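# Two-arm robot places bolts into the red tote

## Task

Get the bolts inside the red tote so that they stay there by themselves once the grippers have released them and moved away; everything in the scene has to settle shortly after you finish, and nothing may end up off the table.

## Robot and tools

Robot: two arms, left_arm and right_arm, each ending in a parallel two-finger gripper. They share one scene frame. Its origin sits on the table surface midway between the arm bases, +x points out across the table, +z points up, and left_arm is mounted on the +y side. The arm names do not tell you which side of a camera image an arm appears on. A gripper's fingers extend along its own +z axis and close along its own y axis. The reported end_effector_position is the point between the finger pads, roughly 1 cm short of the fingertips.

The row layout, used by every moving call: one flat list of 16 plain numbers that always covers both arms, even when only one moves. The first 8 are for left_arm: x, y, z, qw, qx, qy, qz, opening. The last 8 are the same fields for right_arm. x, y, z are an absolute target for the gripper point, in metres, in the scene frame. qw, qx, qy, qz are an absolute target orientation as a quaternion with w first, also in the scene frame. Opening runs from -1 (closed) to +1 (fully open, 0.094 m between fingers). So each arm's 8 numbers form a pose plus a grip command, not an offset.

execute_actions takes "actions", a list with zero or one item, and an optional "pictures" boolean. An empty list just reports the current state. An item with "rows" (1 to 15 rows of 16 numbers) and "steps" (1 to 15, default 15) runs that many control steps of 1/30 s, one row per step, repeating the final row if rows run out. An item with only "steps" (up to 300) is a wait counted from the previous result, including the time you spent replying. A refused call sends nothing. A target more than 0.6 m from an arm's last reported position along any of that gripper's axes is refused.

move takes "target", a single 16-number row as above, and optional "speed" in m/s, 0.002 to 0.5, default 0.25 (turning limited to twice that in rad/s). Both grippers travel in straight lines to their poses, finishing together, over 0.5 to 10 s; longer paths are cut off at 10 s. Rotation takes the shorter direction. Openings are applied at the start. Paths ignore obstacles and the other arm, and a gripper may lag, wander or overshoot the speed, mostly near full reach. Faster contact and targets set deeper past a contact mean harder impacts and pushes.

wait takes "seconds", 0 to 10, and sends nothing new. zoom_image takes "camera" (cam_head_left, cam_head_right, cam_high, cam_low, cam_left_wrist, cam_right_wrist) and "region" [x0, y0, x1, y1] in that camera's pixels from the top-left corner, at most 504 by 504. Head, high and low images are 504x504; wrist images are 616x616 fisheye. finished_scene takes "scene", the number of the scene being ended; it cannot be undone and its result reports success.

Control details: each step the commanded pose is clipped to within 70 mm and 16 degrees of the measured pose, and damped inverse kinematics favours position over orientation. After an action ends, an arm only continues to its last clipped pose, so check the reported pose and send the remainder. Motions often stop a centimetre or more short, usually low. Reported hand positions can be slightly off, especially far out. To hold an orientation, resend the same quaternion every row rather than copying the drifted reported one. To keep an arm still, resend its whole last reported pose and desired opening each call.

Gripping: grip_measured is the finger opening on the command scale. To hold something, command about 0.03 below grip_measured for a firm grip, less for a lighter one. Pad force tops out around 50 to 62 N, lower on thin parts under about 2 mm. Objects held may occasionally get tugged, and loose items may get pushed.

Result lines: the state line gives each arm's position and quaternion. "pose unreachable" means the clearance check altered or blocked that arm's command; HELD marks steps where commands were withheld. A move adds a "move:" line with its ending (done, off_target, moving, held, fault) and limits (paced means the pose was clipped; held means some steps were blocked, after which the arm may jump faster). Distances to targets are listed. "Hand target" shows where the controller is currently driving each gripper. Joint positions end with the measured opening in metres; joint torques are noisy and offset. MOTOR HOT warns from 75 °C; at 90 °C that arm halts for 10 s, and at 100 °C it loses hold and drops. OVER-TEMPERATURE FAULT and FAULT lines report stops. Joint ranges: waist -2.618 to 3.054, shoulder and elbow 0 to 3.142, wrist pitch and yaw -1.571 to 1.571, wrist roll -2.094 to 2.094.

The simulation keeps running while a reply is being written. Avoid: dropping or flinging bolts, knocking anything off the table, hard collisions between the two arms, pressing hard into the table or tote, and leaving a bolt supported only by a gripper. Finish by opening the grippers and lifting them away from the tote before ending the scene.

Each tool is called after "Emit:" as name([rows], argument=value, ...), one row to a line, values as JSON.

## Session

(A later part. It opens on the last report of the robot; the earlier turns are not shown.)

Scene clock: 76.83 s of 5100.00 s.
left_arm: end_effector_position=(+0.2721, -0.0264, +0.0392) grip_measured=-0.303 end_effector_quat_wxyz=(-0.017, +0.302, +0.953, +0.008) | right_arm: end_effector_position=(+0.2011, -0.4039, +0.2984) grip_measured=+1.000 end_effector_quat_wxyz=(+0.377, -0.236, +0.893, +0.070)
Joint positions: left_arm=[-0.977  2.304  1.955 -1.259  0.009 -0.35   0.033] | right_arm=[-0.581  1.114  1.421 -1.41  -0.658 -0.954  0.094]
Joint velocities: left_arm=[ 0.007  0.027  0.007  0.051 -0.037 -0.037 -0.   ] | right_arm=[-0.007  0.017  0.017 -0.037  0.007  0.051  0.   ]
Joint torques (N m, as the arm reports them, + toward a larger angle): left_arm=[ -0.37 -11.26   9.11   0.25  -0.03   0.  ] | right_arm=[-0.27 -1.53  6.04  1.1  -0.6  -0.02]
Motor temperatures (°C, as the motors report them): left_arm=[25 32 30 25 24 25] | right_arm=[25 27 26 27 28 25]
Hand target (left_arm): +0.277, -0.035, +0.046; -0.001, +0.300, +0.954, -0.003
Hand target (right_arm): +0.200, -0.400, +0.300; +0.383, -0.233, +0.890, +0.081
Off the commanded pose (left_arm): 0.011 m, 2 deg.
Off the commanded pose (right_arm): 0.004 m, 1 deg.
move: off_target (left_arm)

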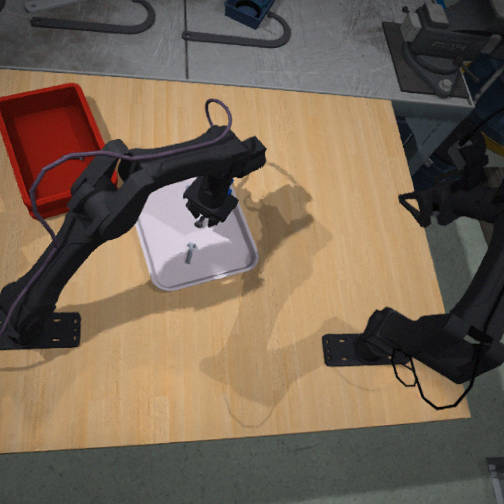

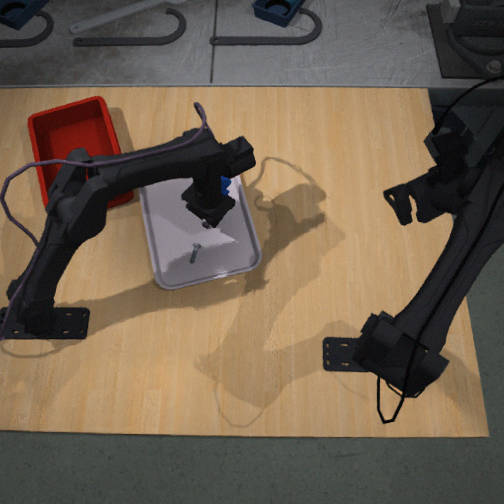

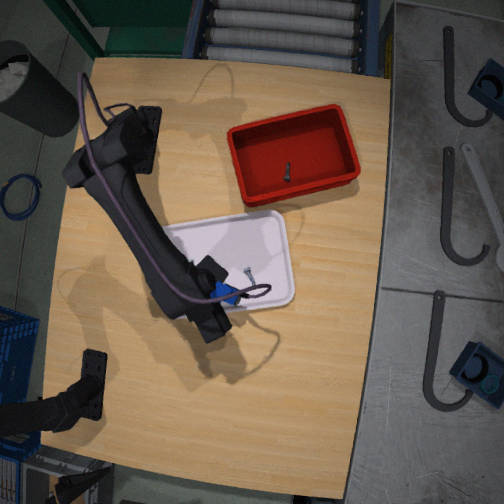

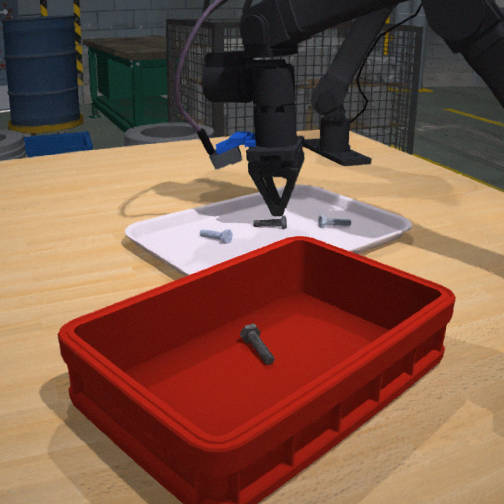

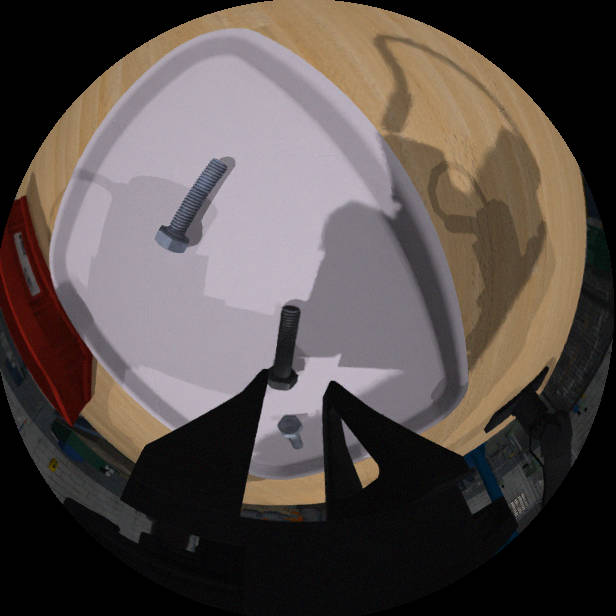

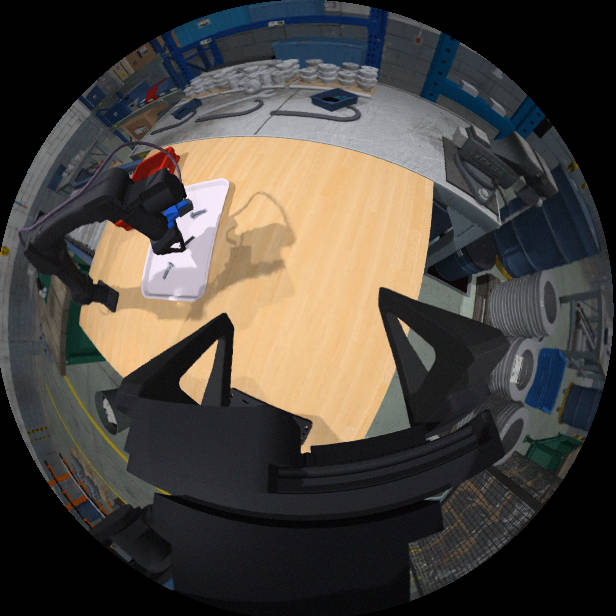

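Emit:
move(target=[0.283,-0.030,0.02,0,0.30,0.954,0,-0.3,0.2,-0.4,0.3,0.383,-0.233,0.89,0.081,1], speed=0.03)

Scene clock: 83.90 s of 5100.00 s.
left_arm: end_effector_position=(+0.2767, -0.0329, +0.0274) grip_measured=-0.303 end_effector_quat_wxyz=(-0.002, +0.303, +0.953, -0.004) | right_arm: end_effector_position=(+0.2011, -0.4039, +0.2984) grip_measured=+1.000 end_effector_quat_wxyz=(+0.377, -0.236, +0.893, +0.070)
Joint positions: left_arm=[-0.977  2.304  1.908 -1.174  0.009 -0.349  0.033] | right_arm=[-0.581  1.114  1.421 -1.41  -0.658 -0.954  0.094]
Joint velocities: left_arm=[-0.007  0.012  0.012  0.051  0.007  0.022 -0.001] | right_arm=[-0.022 -0.002 -0.007  0.007  0.051 -0.051  0.   ]
Joint torques (N m, as the arm reports them, + toward a larger angle): left_arm=[  0.81 -10.25   5.67   0.5   -0.12   0.09] | right_arm=[-0.38 -1.55  5.94  1.08 -0.58 -0.01]
Motor temperatures (°C, as the motors report them): left_arm=[25 33 30 25 24 25] | right_arm=[25 27 26 27 28 25]
Hand target (left_arm): +0.283, -0.030, +0.020; -0.000, +0.300, +0.954, +0.000
Hand target (right_arm): +0.200, -0.400, +0.300; +0.383, -0.233, +0.890, +0.081
Off the commanded pose (left_arm): 0.010 m, 1 deg.
Off the commanded pose (right_arm): 0.004 m, 1 deg.
After step 90, 3.00 s passed at rest.
move: done

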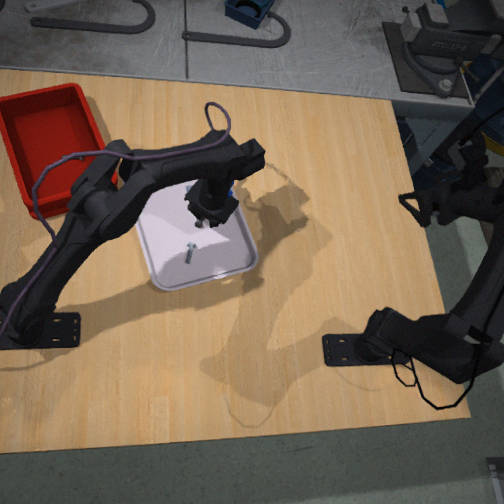

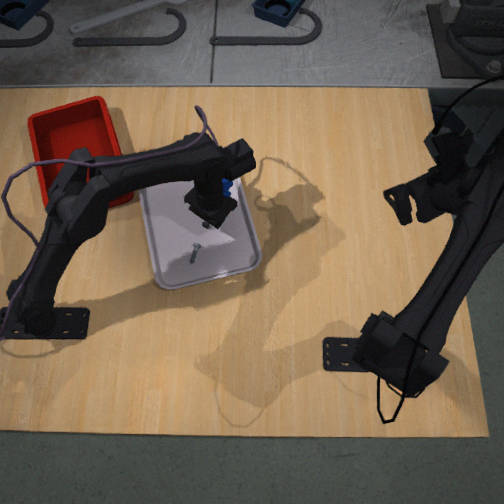

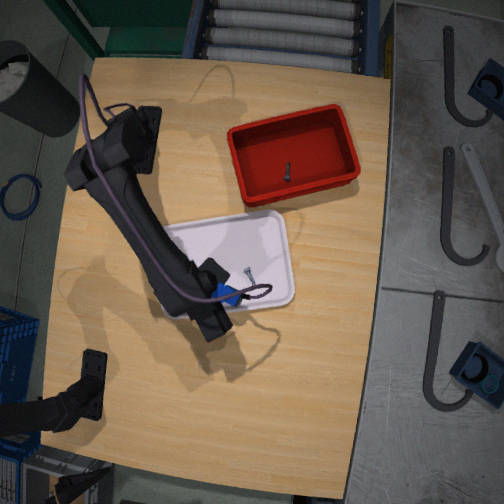

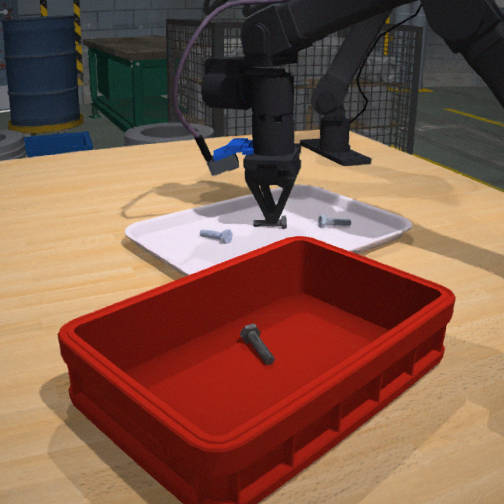

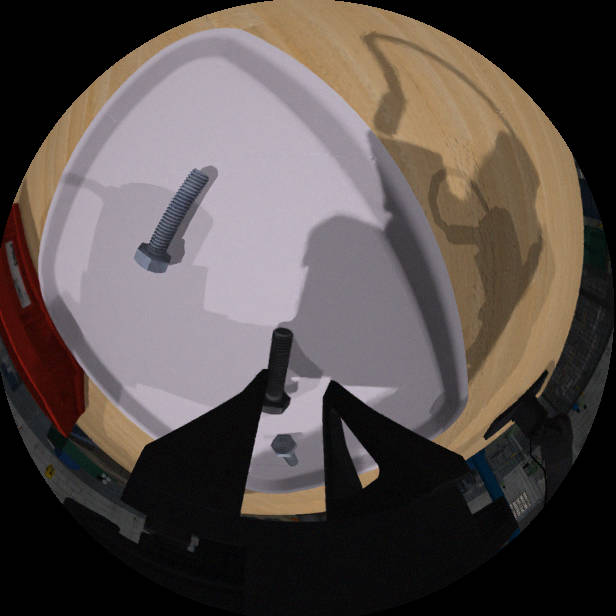

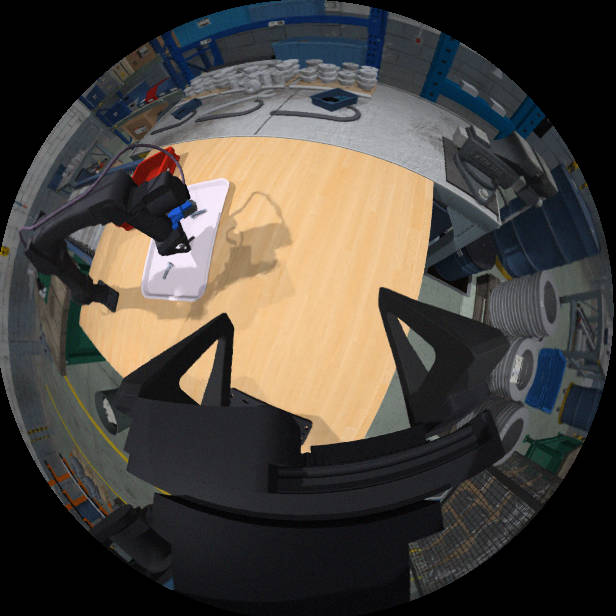

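Waist stiction; shift 1 cm left plus a little forward.

Emit:
move(target=[0.293,-0.024,0.02,0,0.30,0.954,0,-0.3,0.2,-0.4,0.3,0.383,-0.233,0.89,0.081,1], speed=0.03)

Emit:
move(target=[0.293,-0.024,0.009,0,0.30,0.954,0,-0.3,0.2,-0.4,0.3,0.383,-0.233,0.89,0.081,1], speed=0.03)

Scene clock: 89.17 s of 5100.00 s.
left_arm: end_effector_position=(+0.2869, -0.0247, +0.0210) grip_measured=-0.303 end_effector_quat_wxyz=(-0.007, +0.301, +0.953, -0.000) | right_arm: end_effector_position=(+0.2011, -0.4038, +0.2985) grip_measured=+1.000 end_effector_quat_wxyz=(+0.377, -0.236, +0.893, +0.070)
Joint positions: left_arm=[-0.948  2.319  1.908 -1.172  0.009 -0.323  0.033] | right_arm=[-0.581  1.114  1.421 -1.41  -0.659 -0.954  0.094]
Joint velocities: left_arm=[ 0.002  0.022 -0.002  0.022  0.066 -0.022 -0.001] | right_arm=[-0.017  0.002 -0.007  0.007 -0.037  0.037  0.   ]
Joint torques (N m, as the arm reports them, + toward a larger angle): left_arm=[  0.69 -10.97   6.35   0.34  -0.08   0.09] | right_arm=[-0.35 -1.55  5.98  1.07 -0.61  0.01]
Motor temperatures (°C, as the motors report them): left_arm=[25 33 30 25 24 25] | right_arm=[25 27 26 27 28 25]
Hand target (left_arm): +0.293, -0.024, +0.020; +0.000, +0.300, +0.954, +0.000
Hand target (right_arm): +0.200, -0.400, +0.300; +0.383, -0.233, +0.890, +0.081
Off the commanded pose (left_arm): 0.006 m, 1 deg.
Off the commanded pose (right_arm): 0.004 m, 1 deg.
After step 90, 1.17 s passed at rest.
move: done

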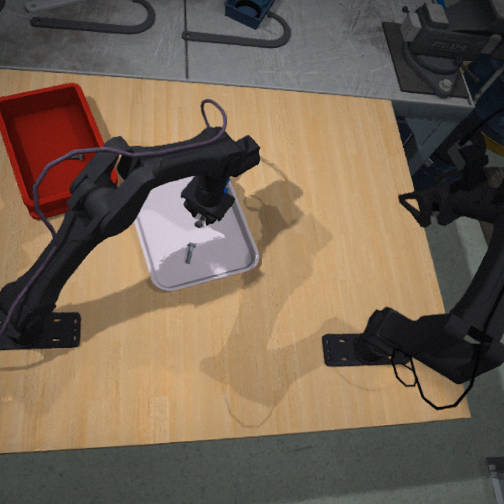

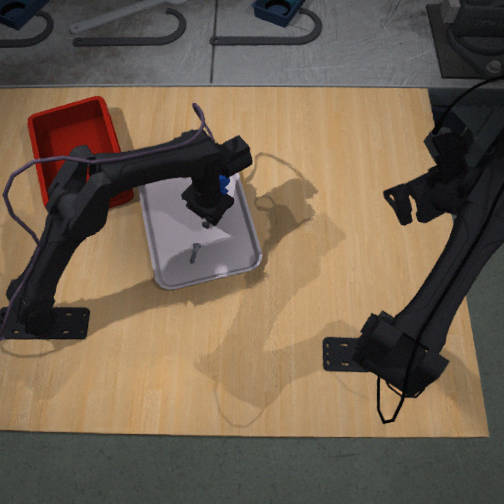

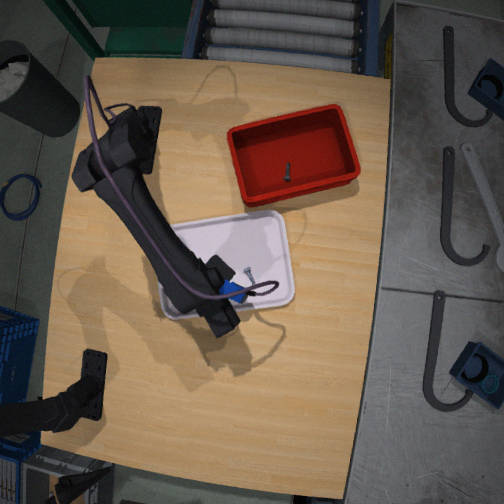

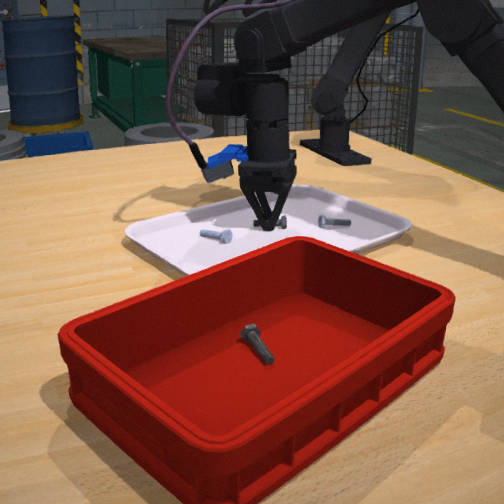

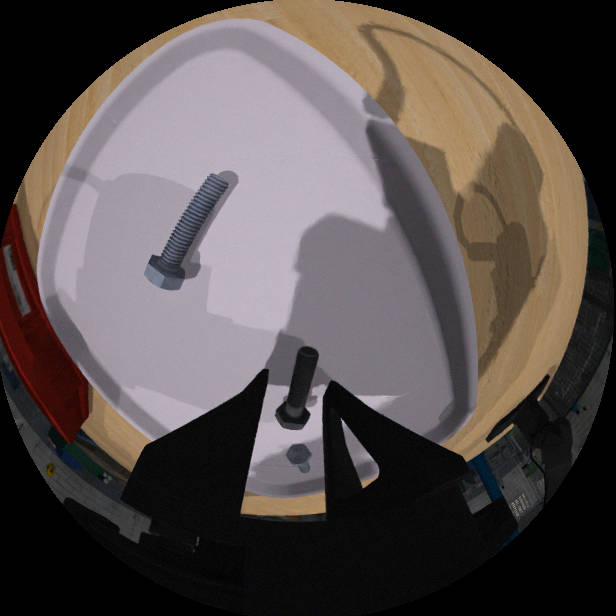

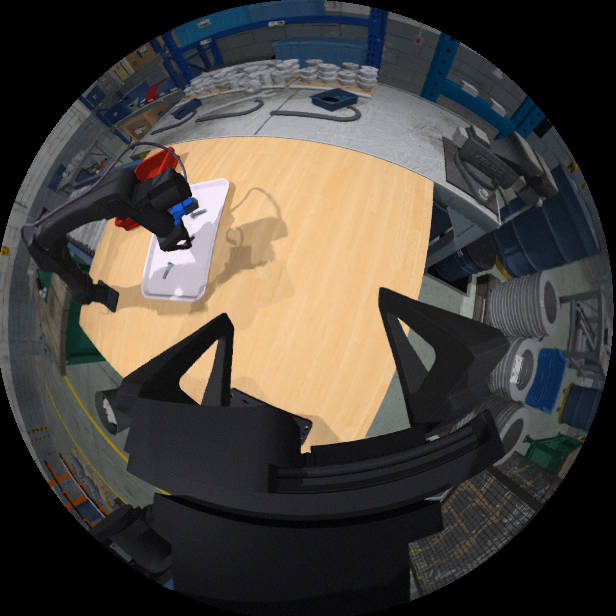

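Scene clock: 89.87 s of 5100.00 s.
left_arm: end_effector_position=(+0.2879, -0.0260, +0.0185) grip_measured=-0.303 end_effector_quat_wxyz=(-0.004, +0.302, +0.953, -0.003) | right_arm: end_effector_position=(+0.2011, -0.4039, +0.2984) grip_measured=+1.000 end_effector_quat_wxyz=(+0.377, -0.236, +0.893, +0.070)
Joint positions: left_arm=[-0.948  2.319  1.898 -1.153  0.009 -0.322  0.033] | right_arm=[-0.581  1.114  1.421 -1.41  -0.658 -0.954  0.094]
Joint velocities: left_arm=[ 0.022 -0.002  0.007 -0.037 -0.022 -0.037  0.001] | right_arm=[ 0.017 -0.012  0.002  0.051 -0.007 -0.051  0.   ]
Joint torques (N m, as the arm reports them, + toward a larger angle): left_arm=[  0.53 -10.23   4.57   0.57  -0.09   0.06] | right_arm=[-0.42 -1.57  6.1   1.08 -0.59 -0.02]
Motor temperatures (°C, as the motors report them): left_arm=[25 33 30 25 24 25] | right_arm=[25 27 26 27 28 25]
Hand target (left_arm): +0.293, -0.024, +0.009; -0.000, +0.300, +0.954, +0.000
Hand target (right_arm): +0.200, -0.400, +0.300; +0.383, -0.233, +0.890, +0.081
Off the commanded pose (left_arm): 0.011 m, 1 deg.
Off the commanded pose (right_arm): 0.004 m, 1 deg.
move: off_target (left_arm)

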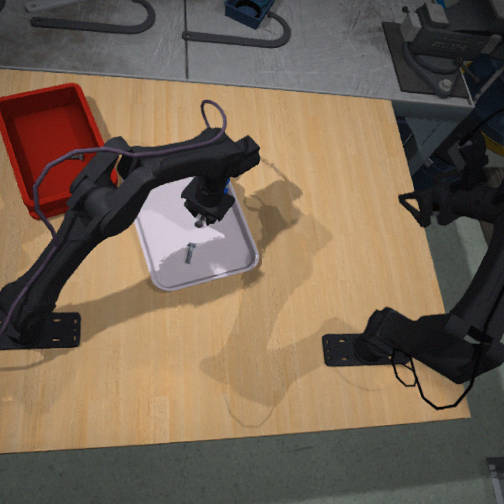

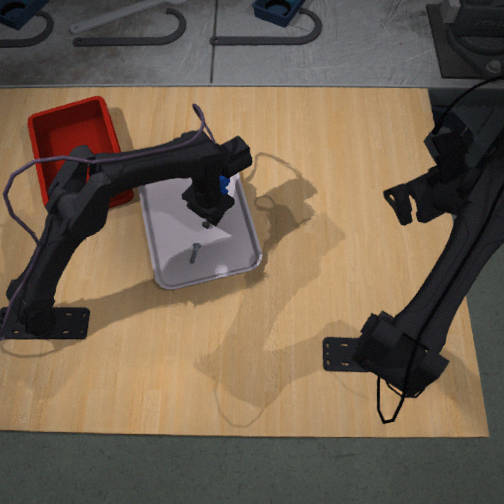

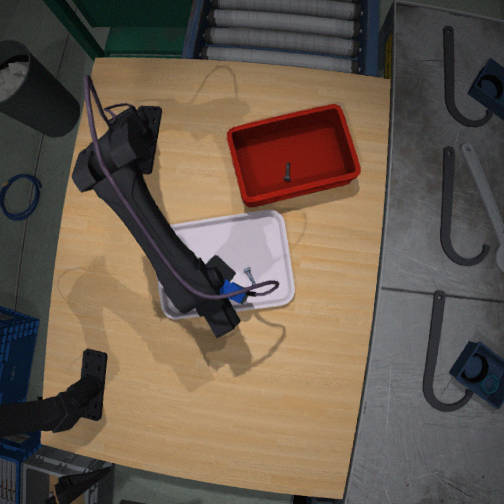

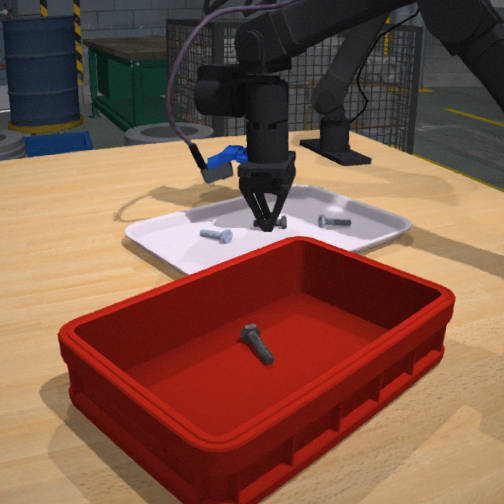

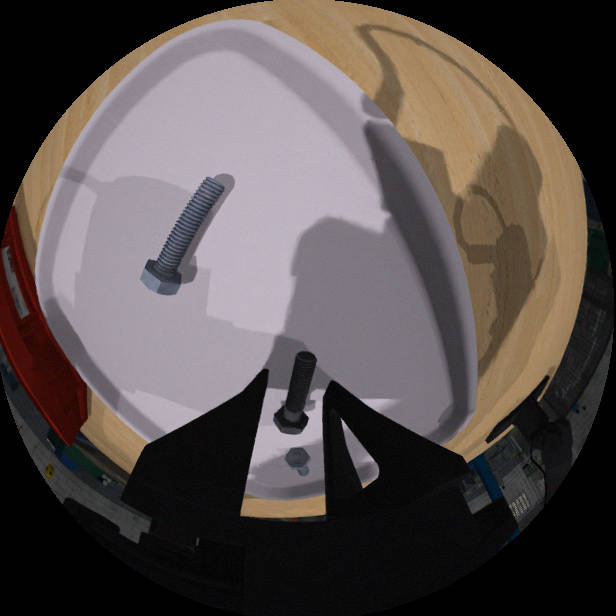

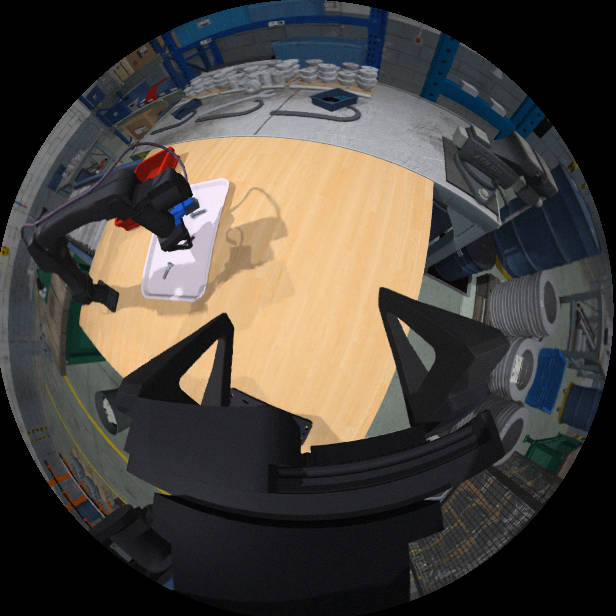

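Emit:
move(target=[0.293,-0.024,0.009,0,0.30,0.954,0,-0.9,0.2,-0.4,0.3,0.383,-0.233,0.89,0.081,1])

Emit:
move(target=[0.31,0.02,0.14,0,0.30,0.954,0,-0.9,0.2,-0.4,0.3,0.383,-0.233,0.89,0.081,1], speed=0.15)

Scene clock: 96.70 s of 5100.00 s.
left_arm: end_effector_position=(+0.2880, -0.0262, +0.0185) grip_measured=-0.859 end_effector_quat_wxyz=(-0.003, +0.302, +0.953, -0.003) | right_arm: end_effector_position=(+0.2011, -0.4039, +0.2984) grip_measured=+1.000 end_effector_quat_wxyz=(+0.377, -0.236, +0.893, +0.070)
Joint positions: left_arm=[-0.948  2.319  1.898 -1.153  0.009 -0.322  0.007] | right_arm=[-0.581  1.114  1.421 -1.41  -0.658 -0.954  0.094]
Joint velocities: left_arm=[-0.007 -0.012  0.002  0.022 -0.007  0.022  0.001] | right_arm=[-0.007 -0.007 -0.017  0.051 -0.051 -0.022  0.   ]
Joint torques (N m, as the arm reports them, + toward a larger angle): left_arm=[  0.5  -10.17   4.68   0.56  -0.08   0.04] | right_arm=[-0.29 -1.53  6.01  1.08 -0.59  0.  ]
Motor temperatures (°C, as the motors report them): left_arm=[25 33 30 25 24 25] | right_arm=[25 27 26 27 28 25]
Hand target (left_arm): +0.293, -0.024, +0.009; -0.000, +0.300, +0.954, +0.000
Hand target (right_arm): +0.200, -0.400, +0.300; +0.383, -0.233, +0.890, +0.081
Off the commanded pose (left_arm): 0.011 m, 1 deg.
Off the commanded pose (right_arm): 0.004 m, 1 deg.
After step 90, 3.13 s passed at rest.
move: off_target (left_arm)

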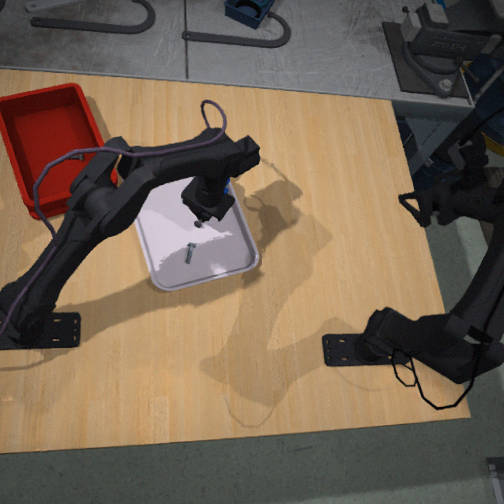

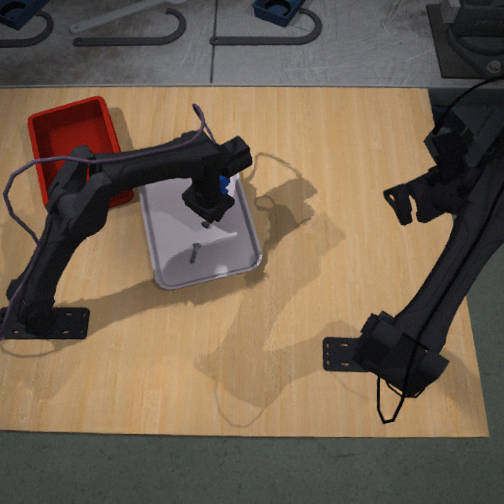

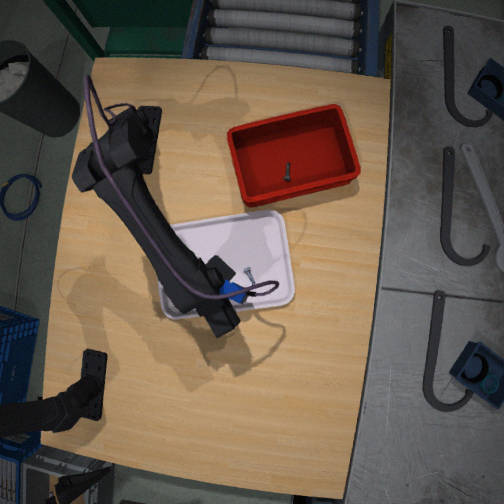

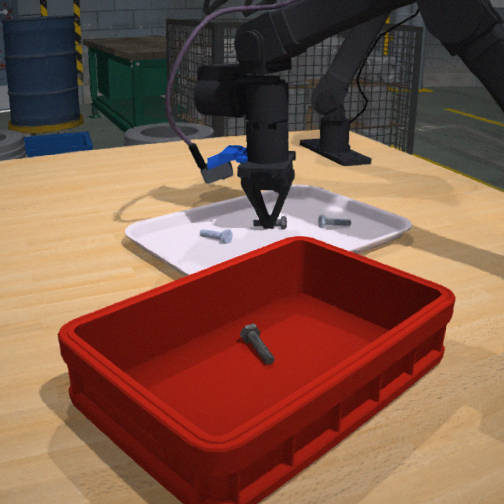

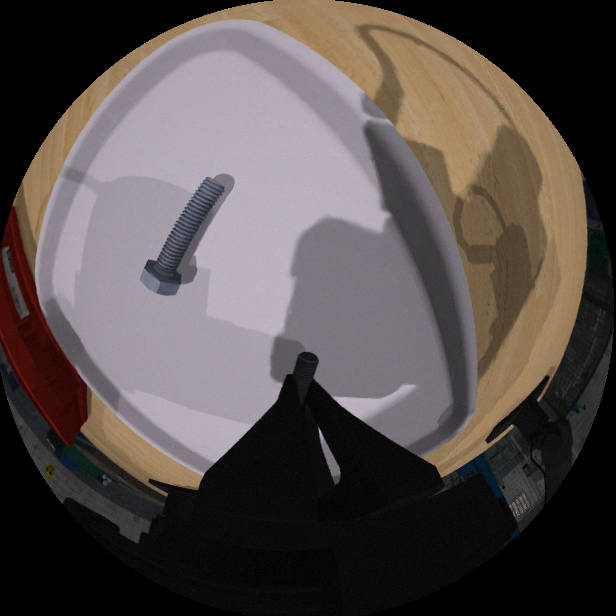

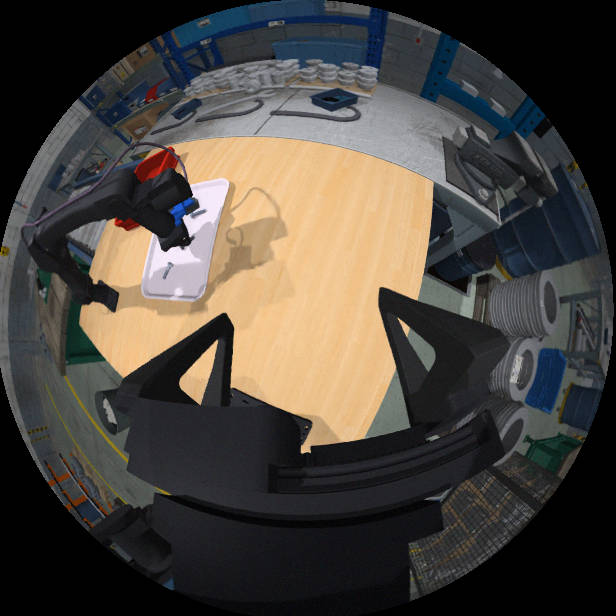

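Scene clock: 98.20 s of 5100.00 s.
left_arm: end_effector_position=(+0.3057, +0.0185, +0.1214) grip_measured=-0.859 end_effector_quat_wxyz=(-0.016, +0.300, +0.954, +0.005) | right_arm: end_effector_position=(+0.2011, -0.4038, +0.2985) grip_measured=+1.000 end_effector_quat_wxyz=(+0.377, -0.236, +0.893, +0.070)
Joint positions: left_arm=[-0.852  2.239  2.173 -1.539  0.008 -0.229  0.007] | right_arm=[-0.581  1.114  1.421 -1.41  -0.659 -0.954  0.094]
Joint velocities: left_arm=[-0.002 -0.017  0.017 -0.007 -0.066  0.007 -0.   ] | right_arm=[-0.002 -0.012 -0.017  0.007 -0.007  0.037  0.   ]
Joint torques (N m, as the arm reports them, + toward a larger angle): left_arm=[  0.71 -12.66   8.43  -0.06  -0.14   0.1 ] | right_arm=[-0.34 -1.52  5.93  1.08 -0.6  -0.02]
Motor temperatures (°C, as the motors report them): left_arm=[25 34 30 25 24 25] | right_arm=[25 27 26 27 28 25]
Hand target (left_arm): +0.309, +0.022, +0.139; +0.002, +0.300, +0.954, +0.001
Hand target (right_arm): +0.200, -0.400, +0.300; +0.383, -0.233, +0.890, +0.081
Off the commanded pose (left_arm): 0.019 m, 2 deg.
Off the commanded pose (right_arm): 0.004 m, 1 deg.
joint sent to its limit (left arm) — the command would take joint 4 (wrist pitch) past its lower limit, so that joint was sent only as far as its limit.
move: off_target (left_arm)

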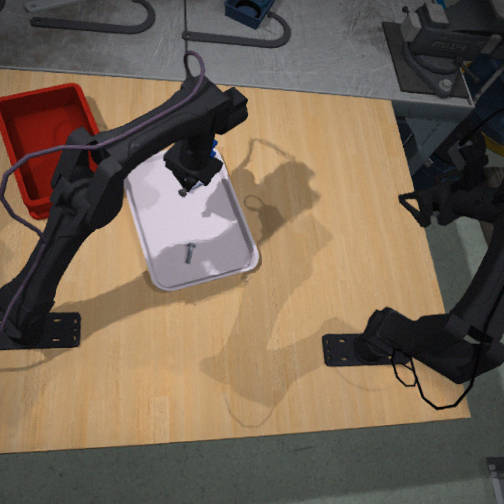

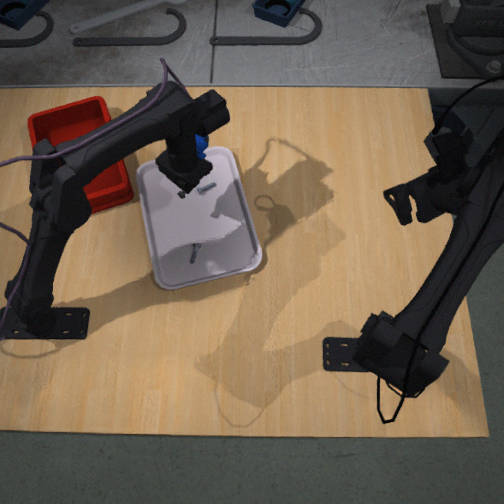

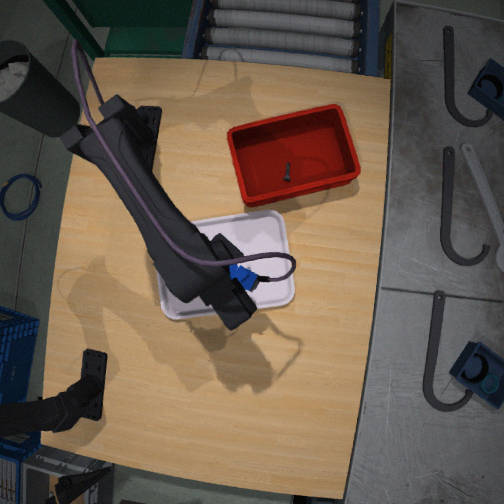

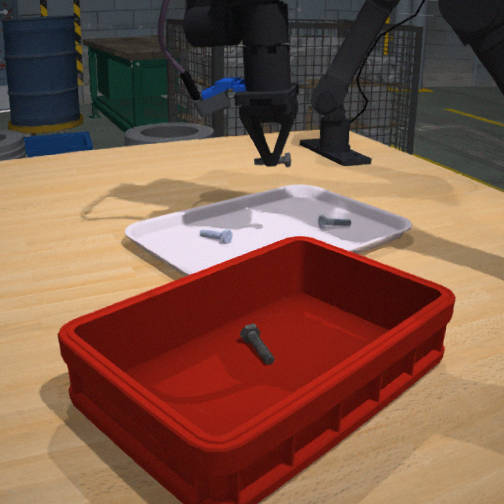

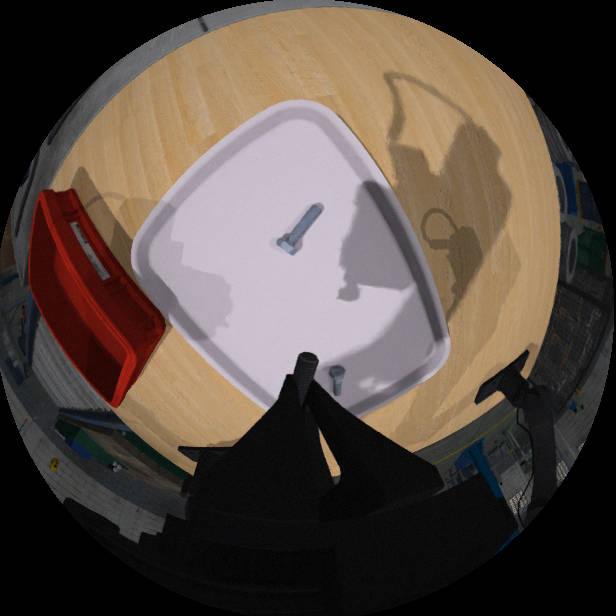

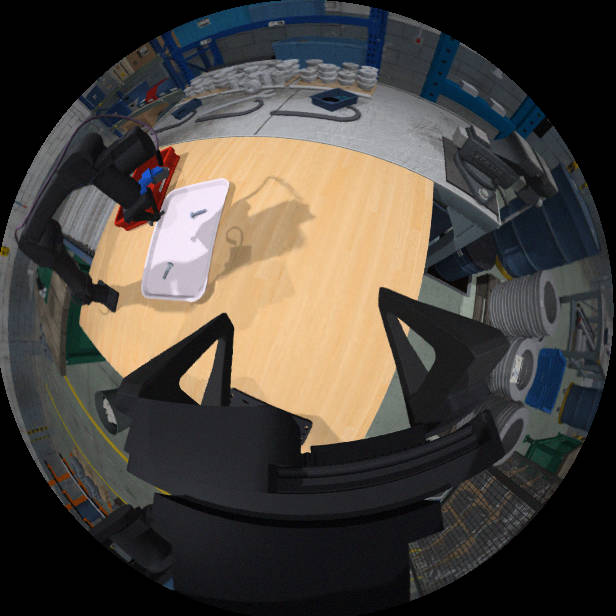

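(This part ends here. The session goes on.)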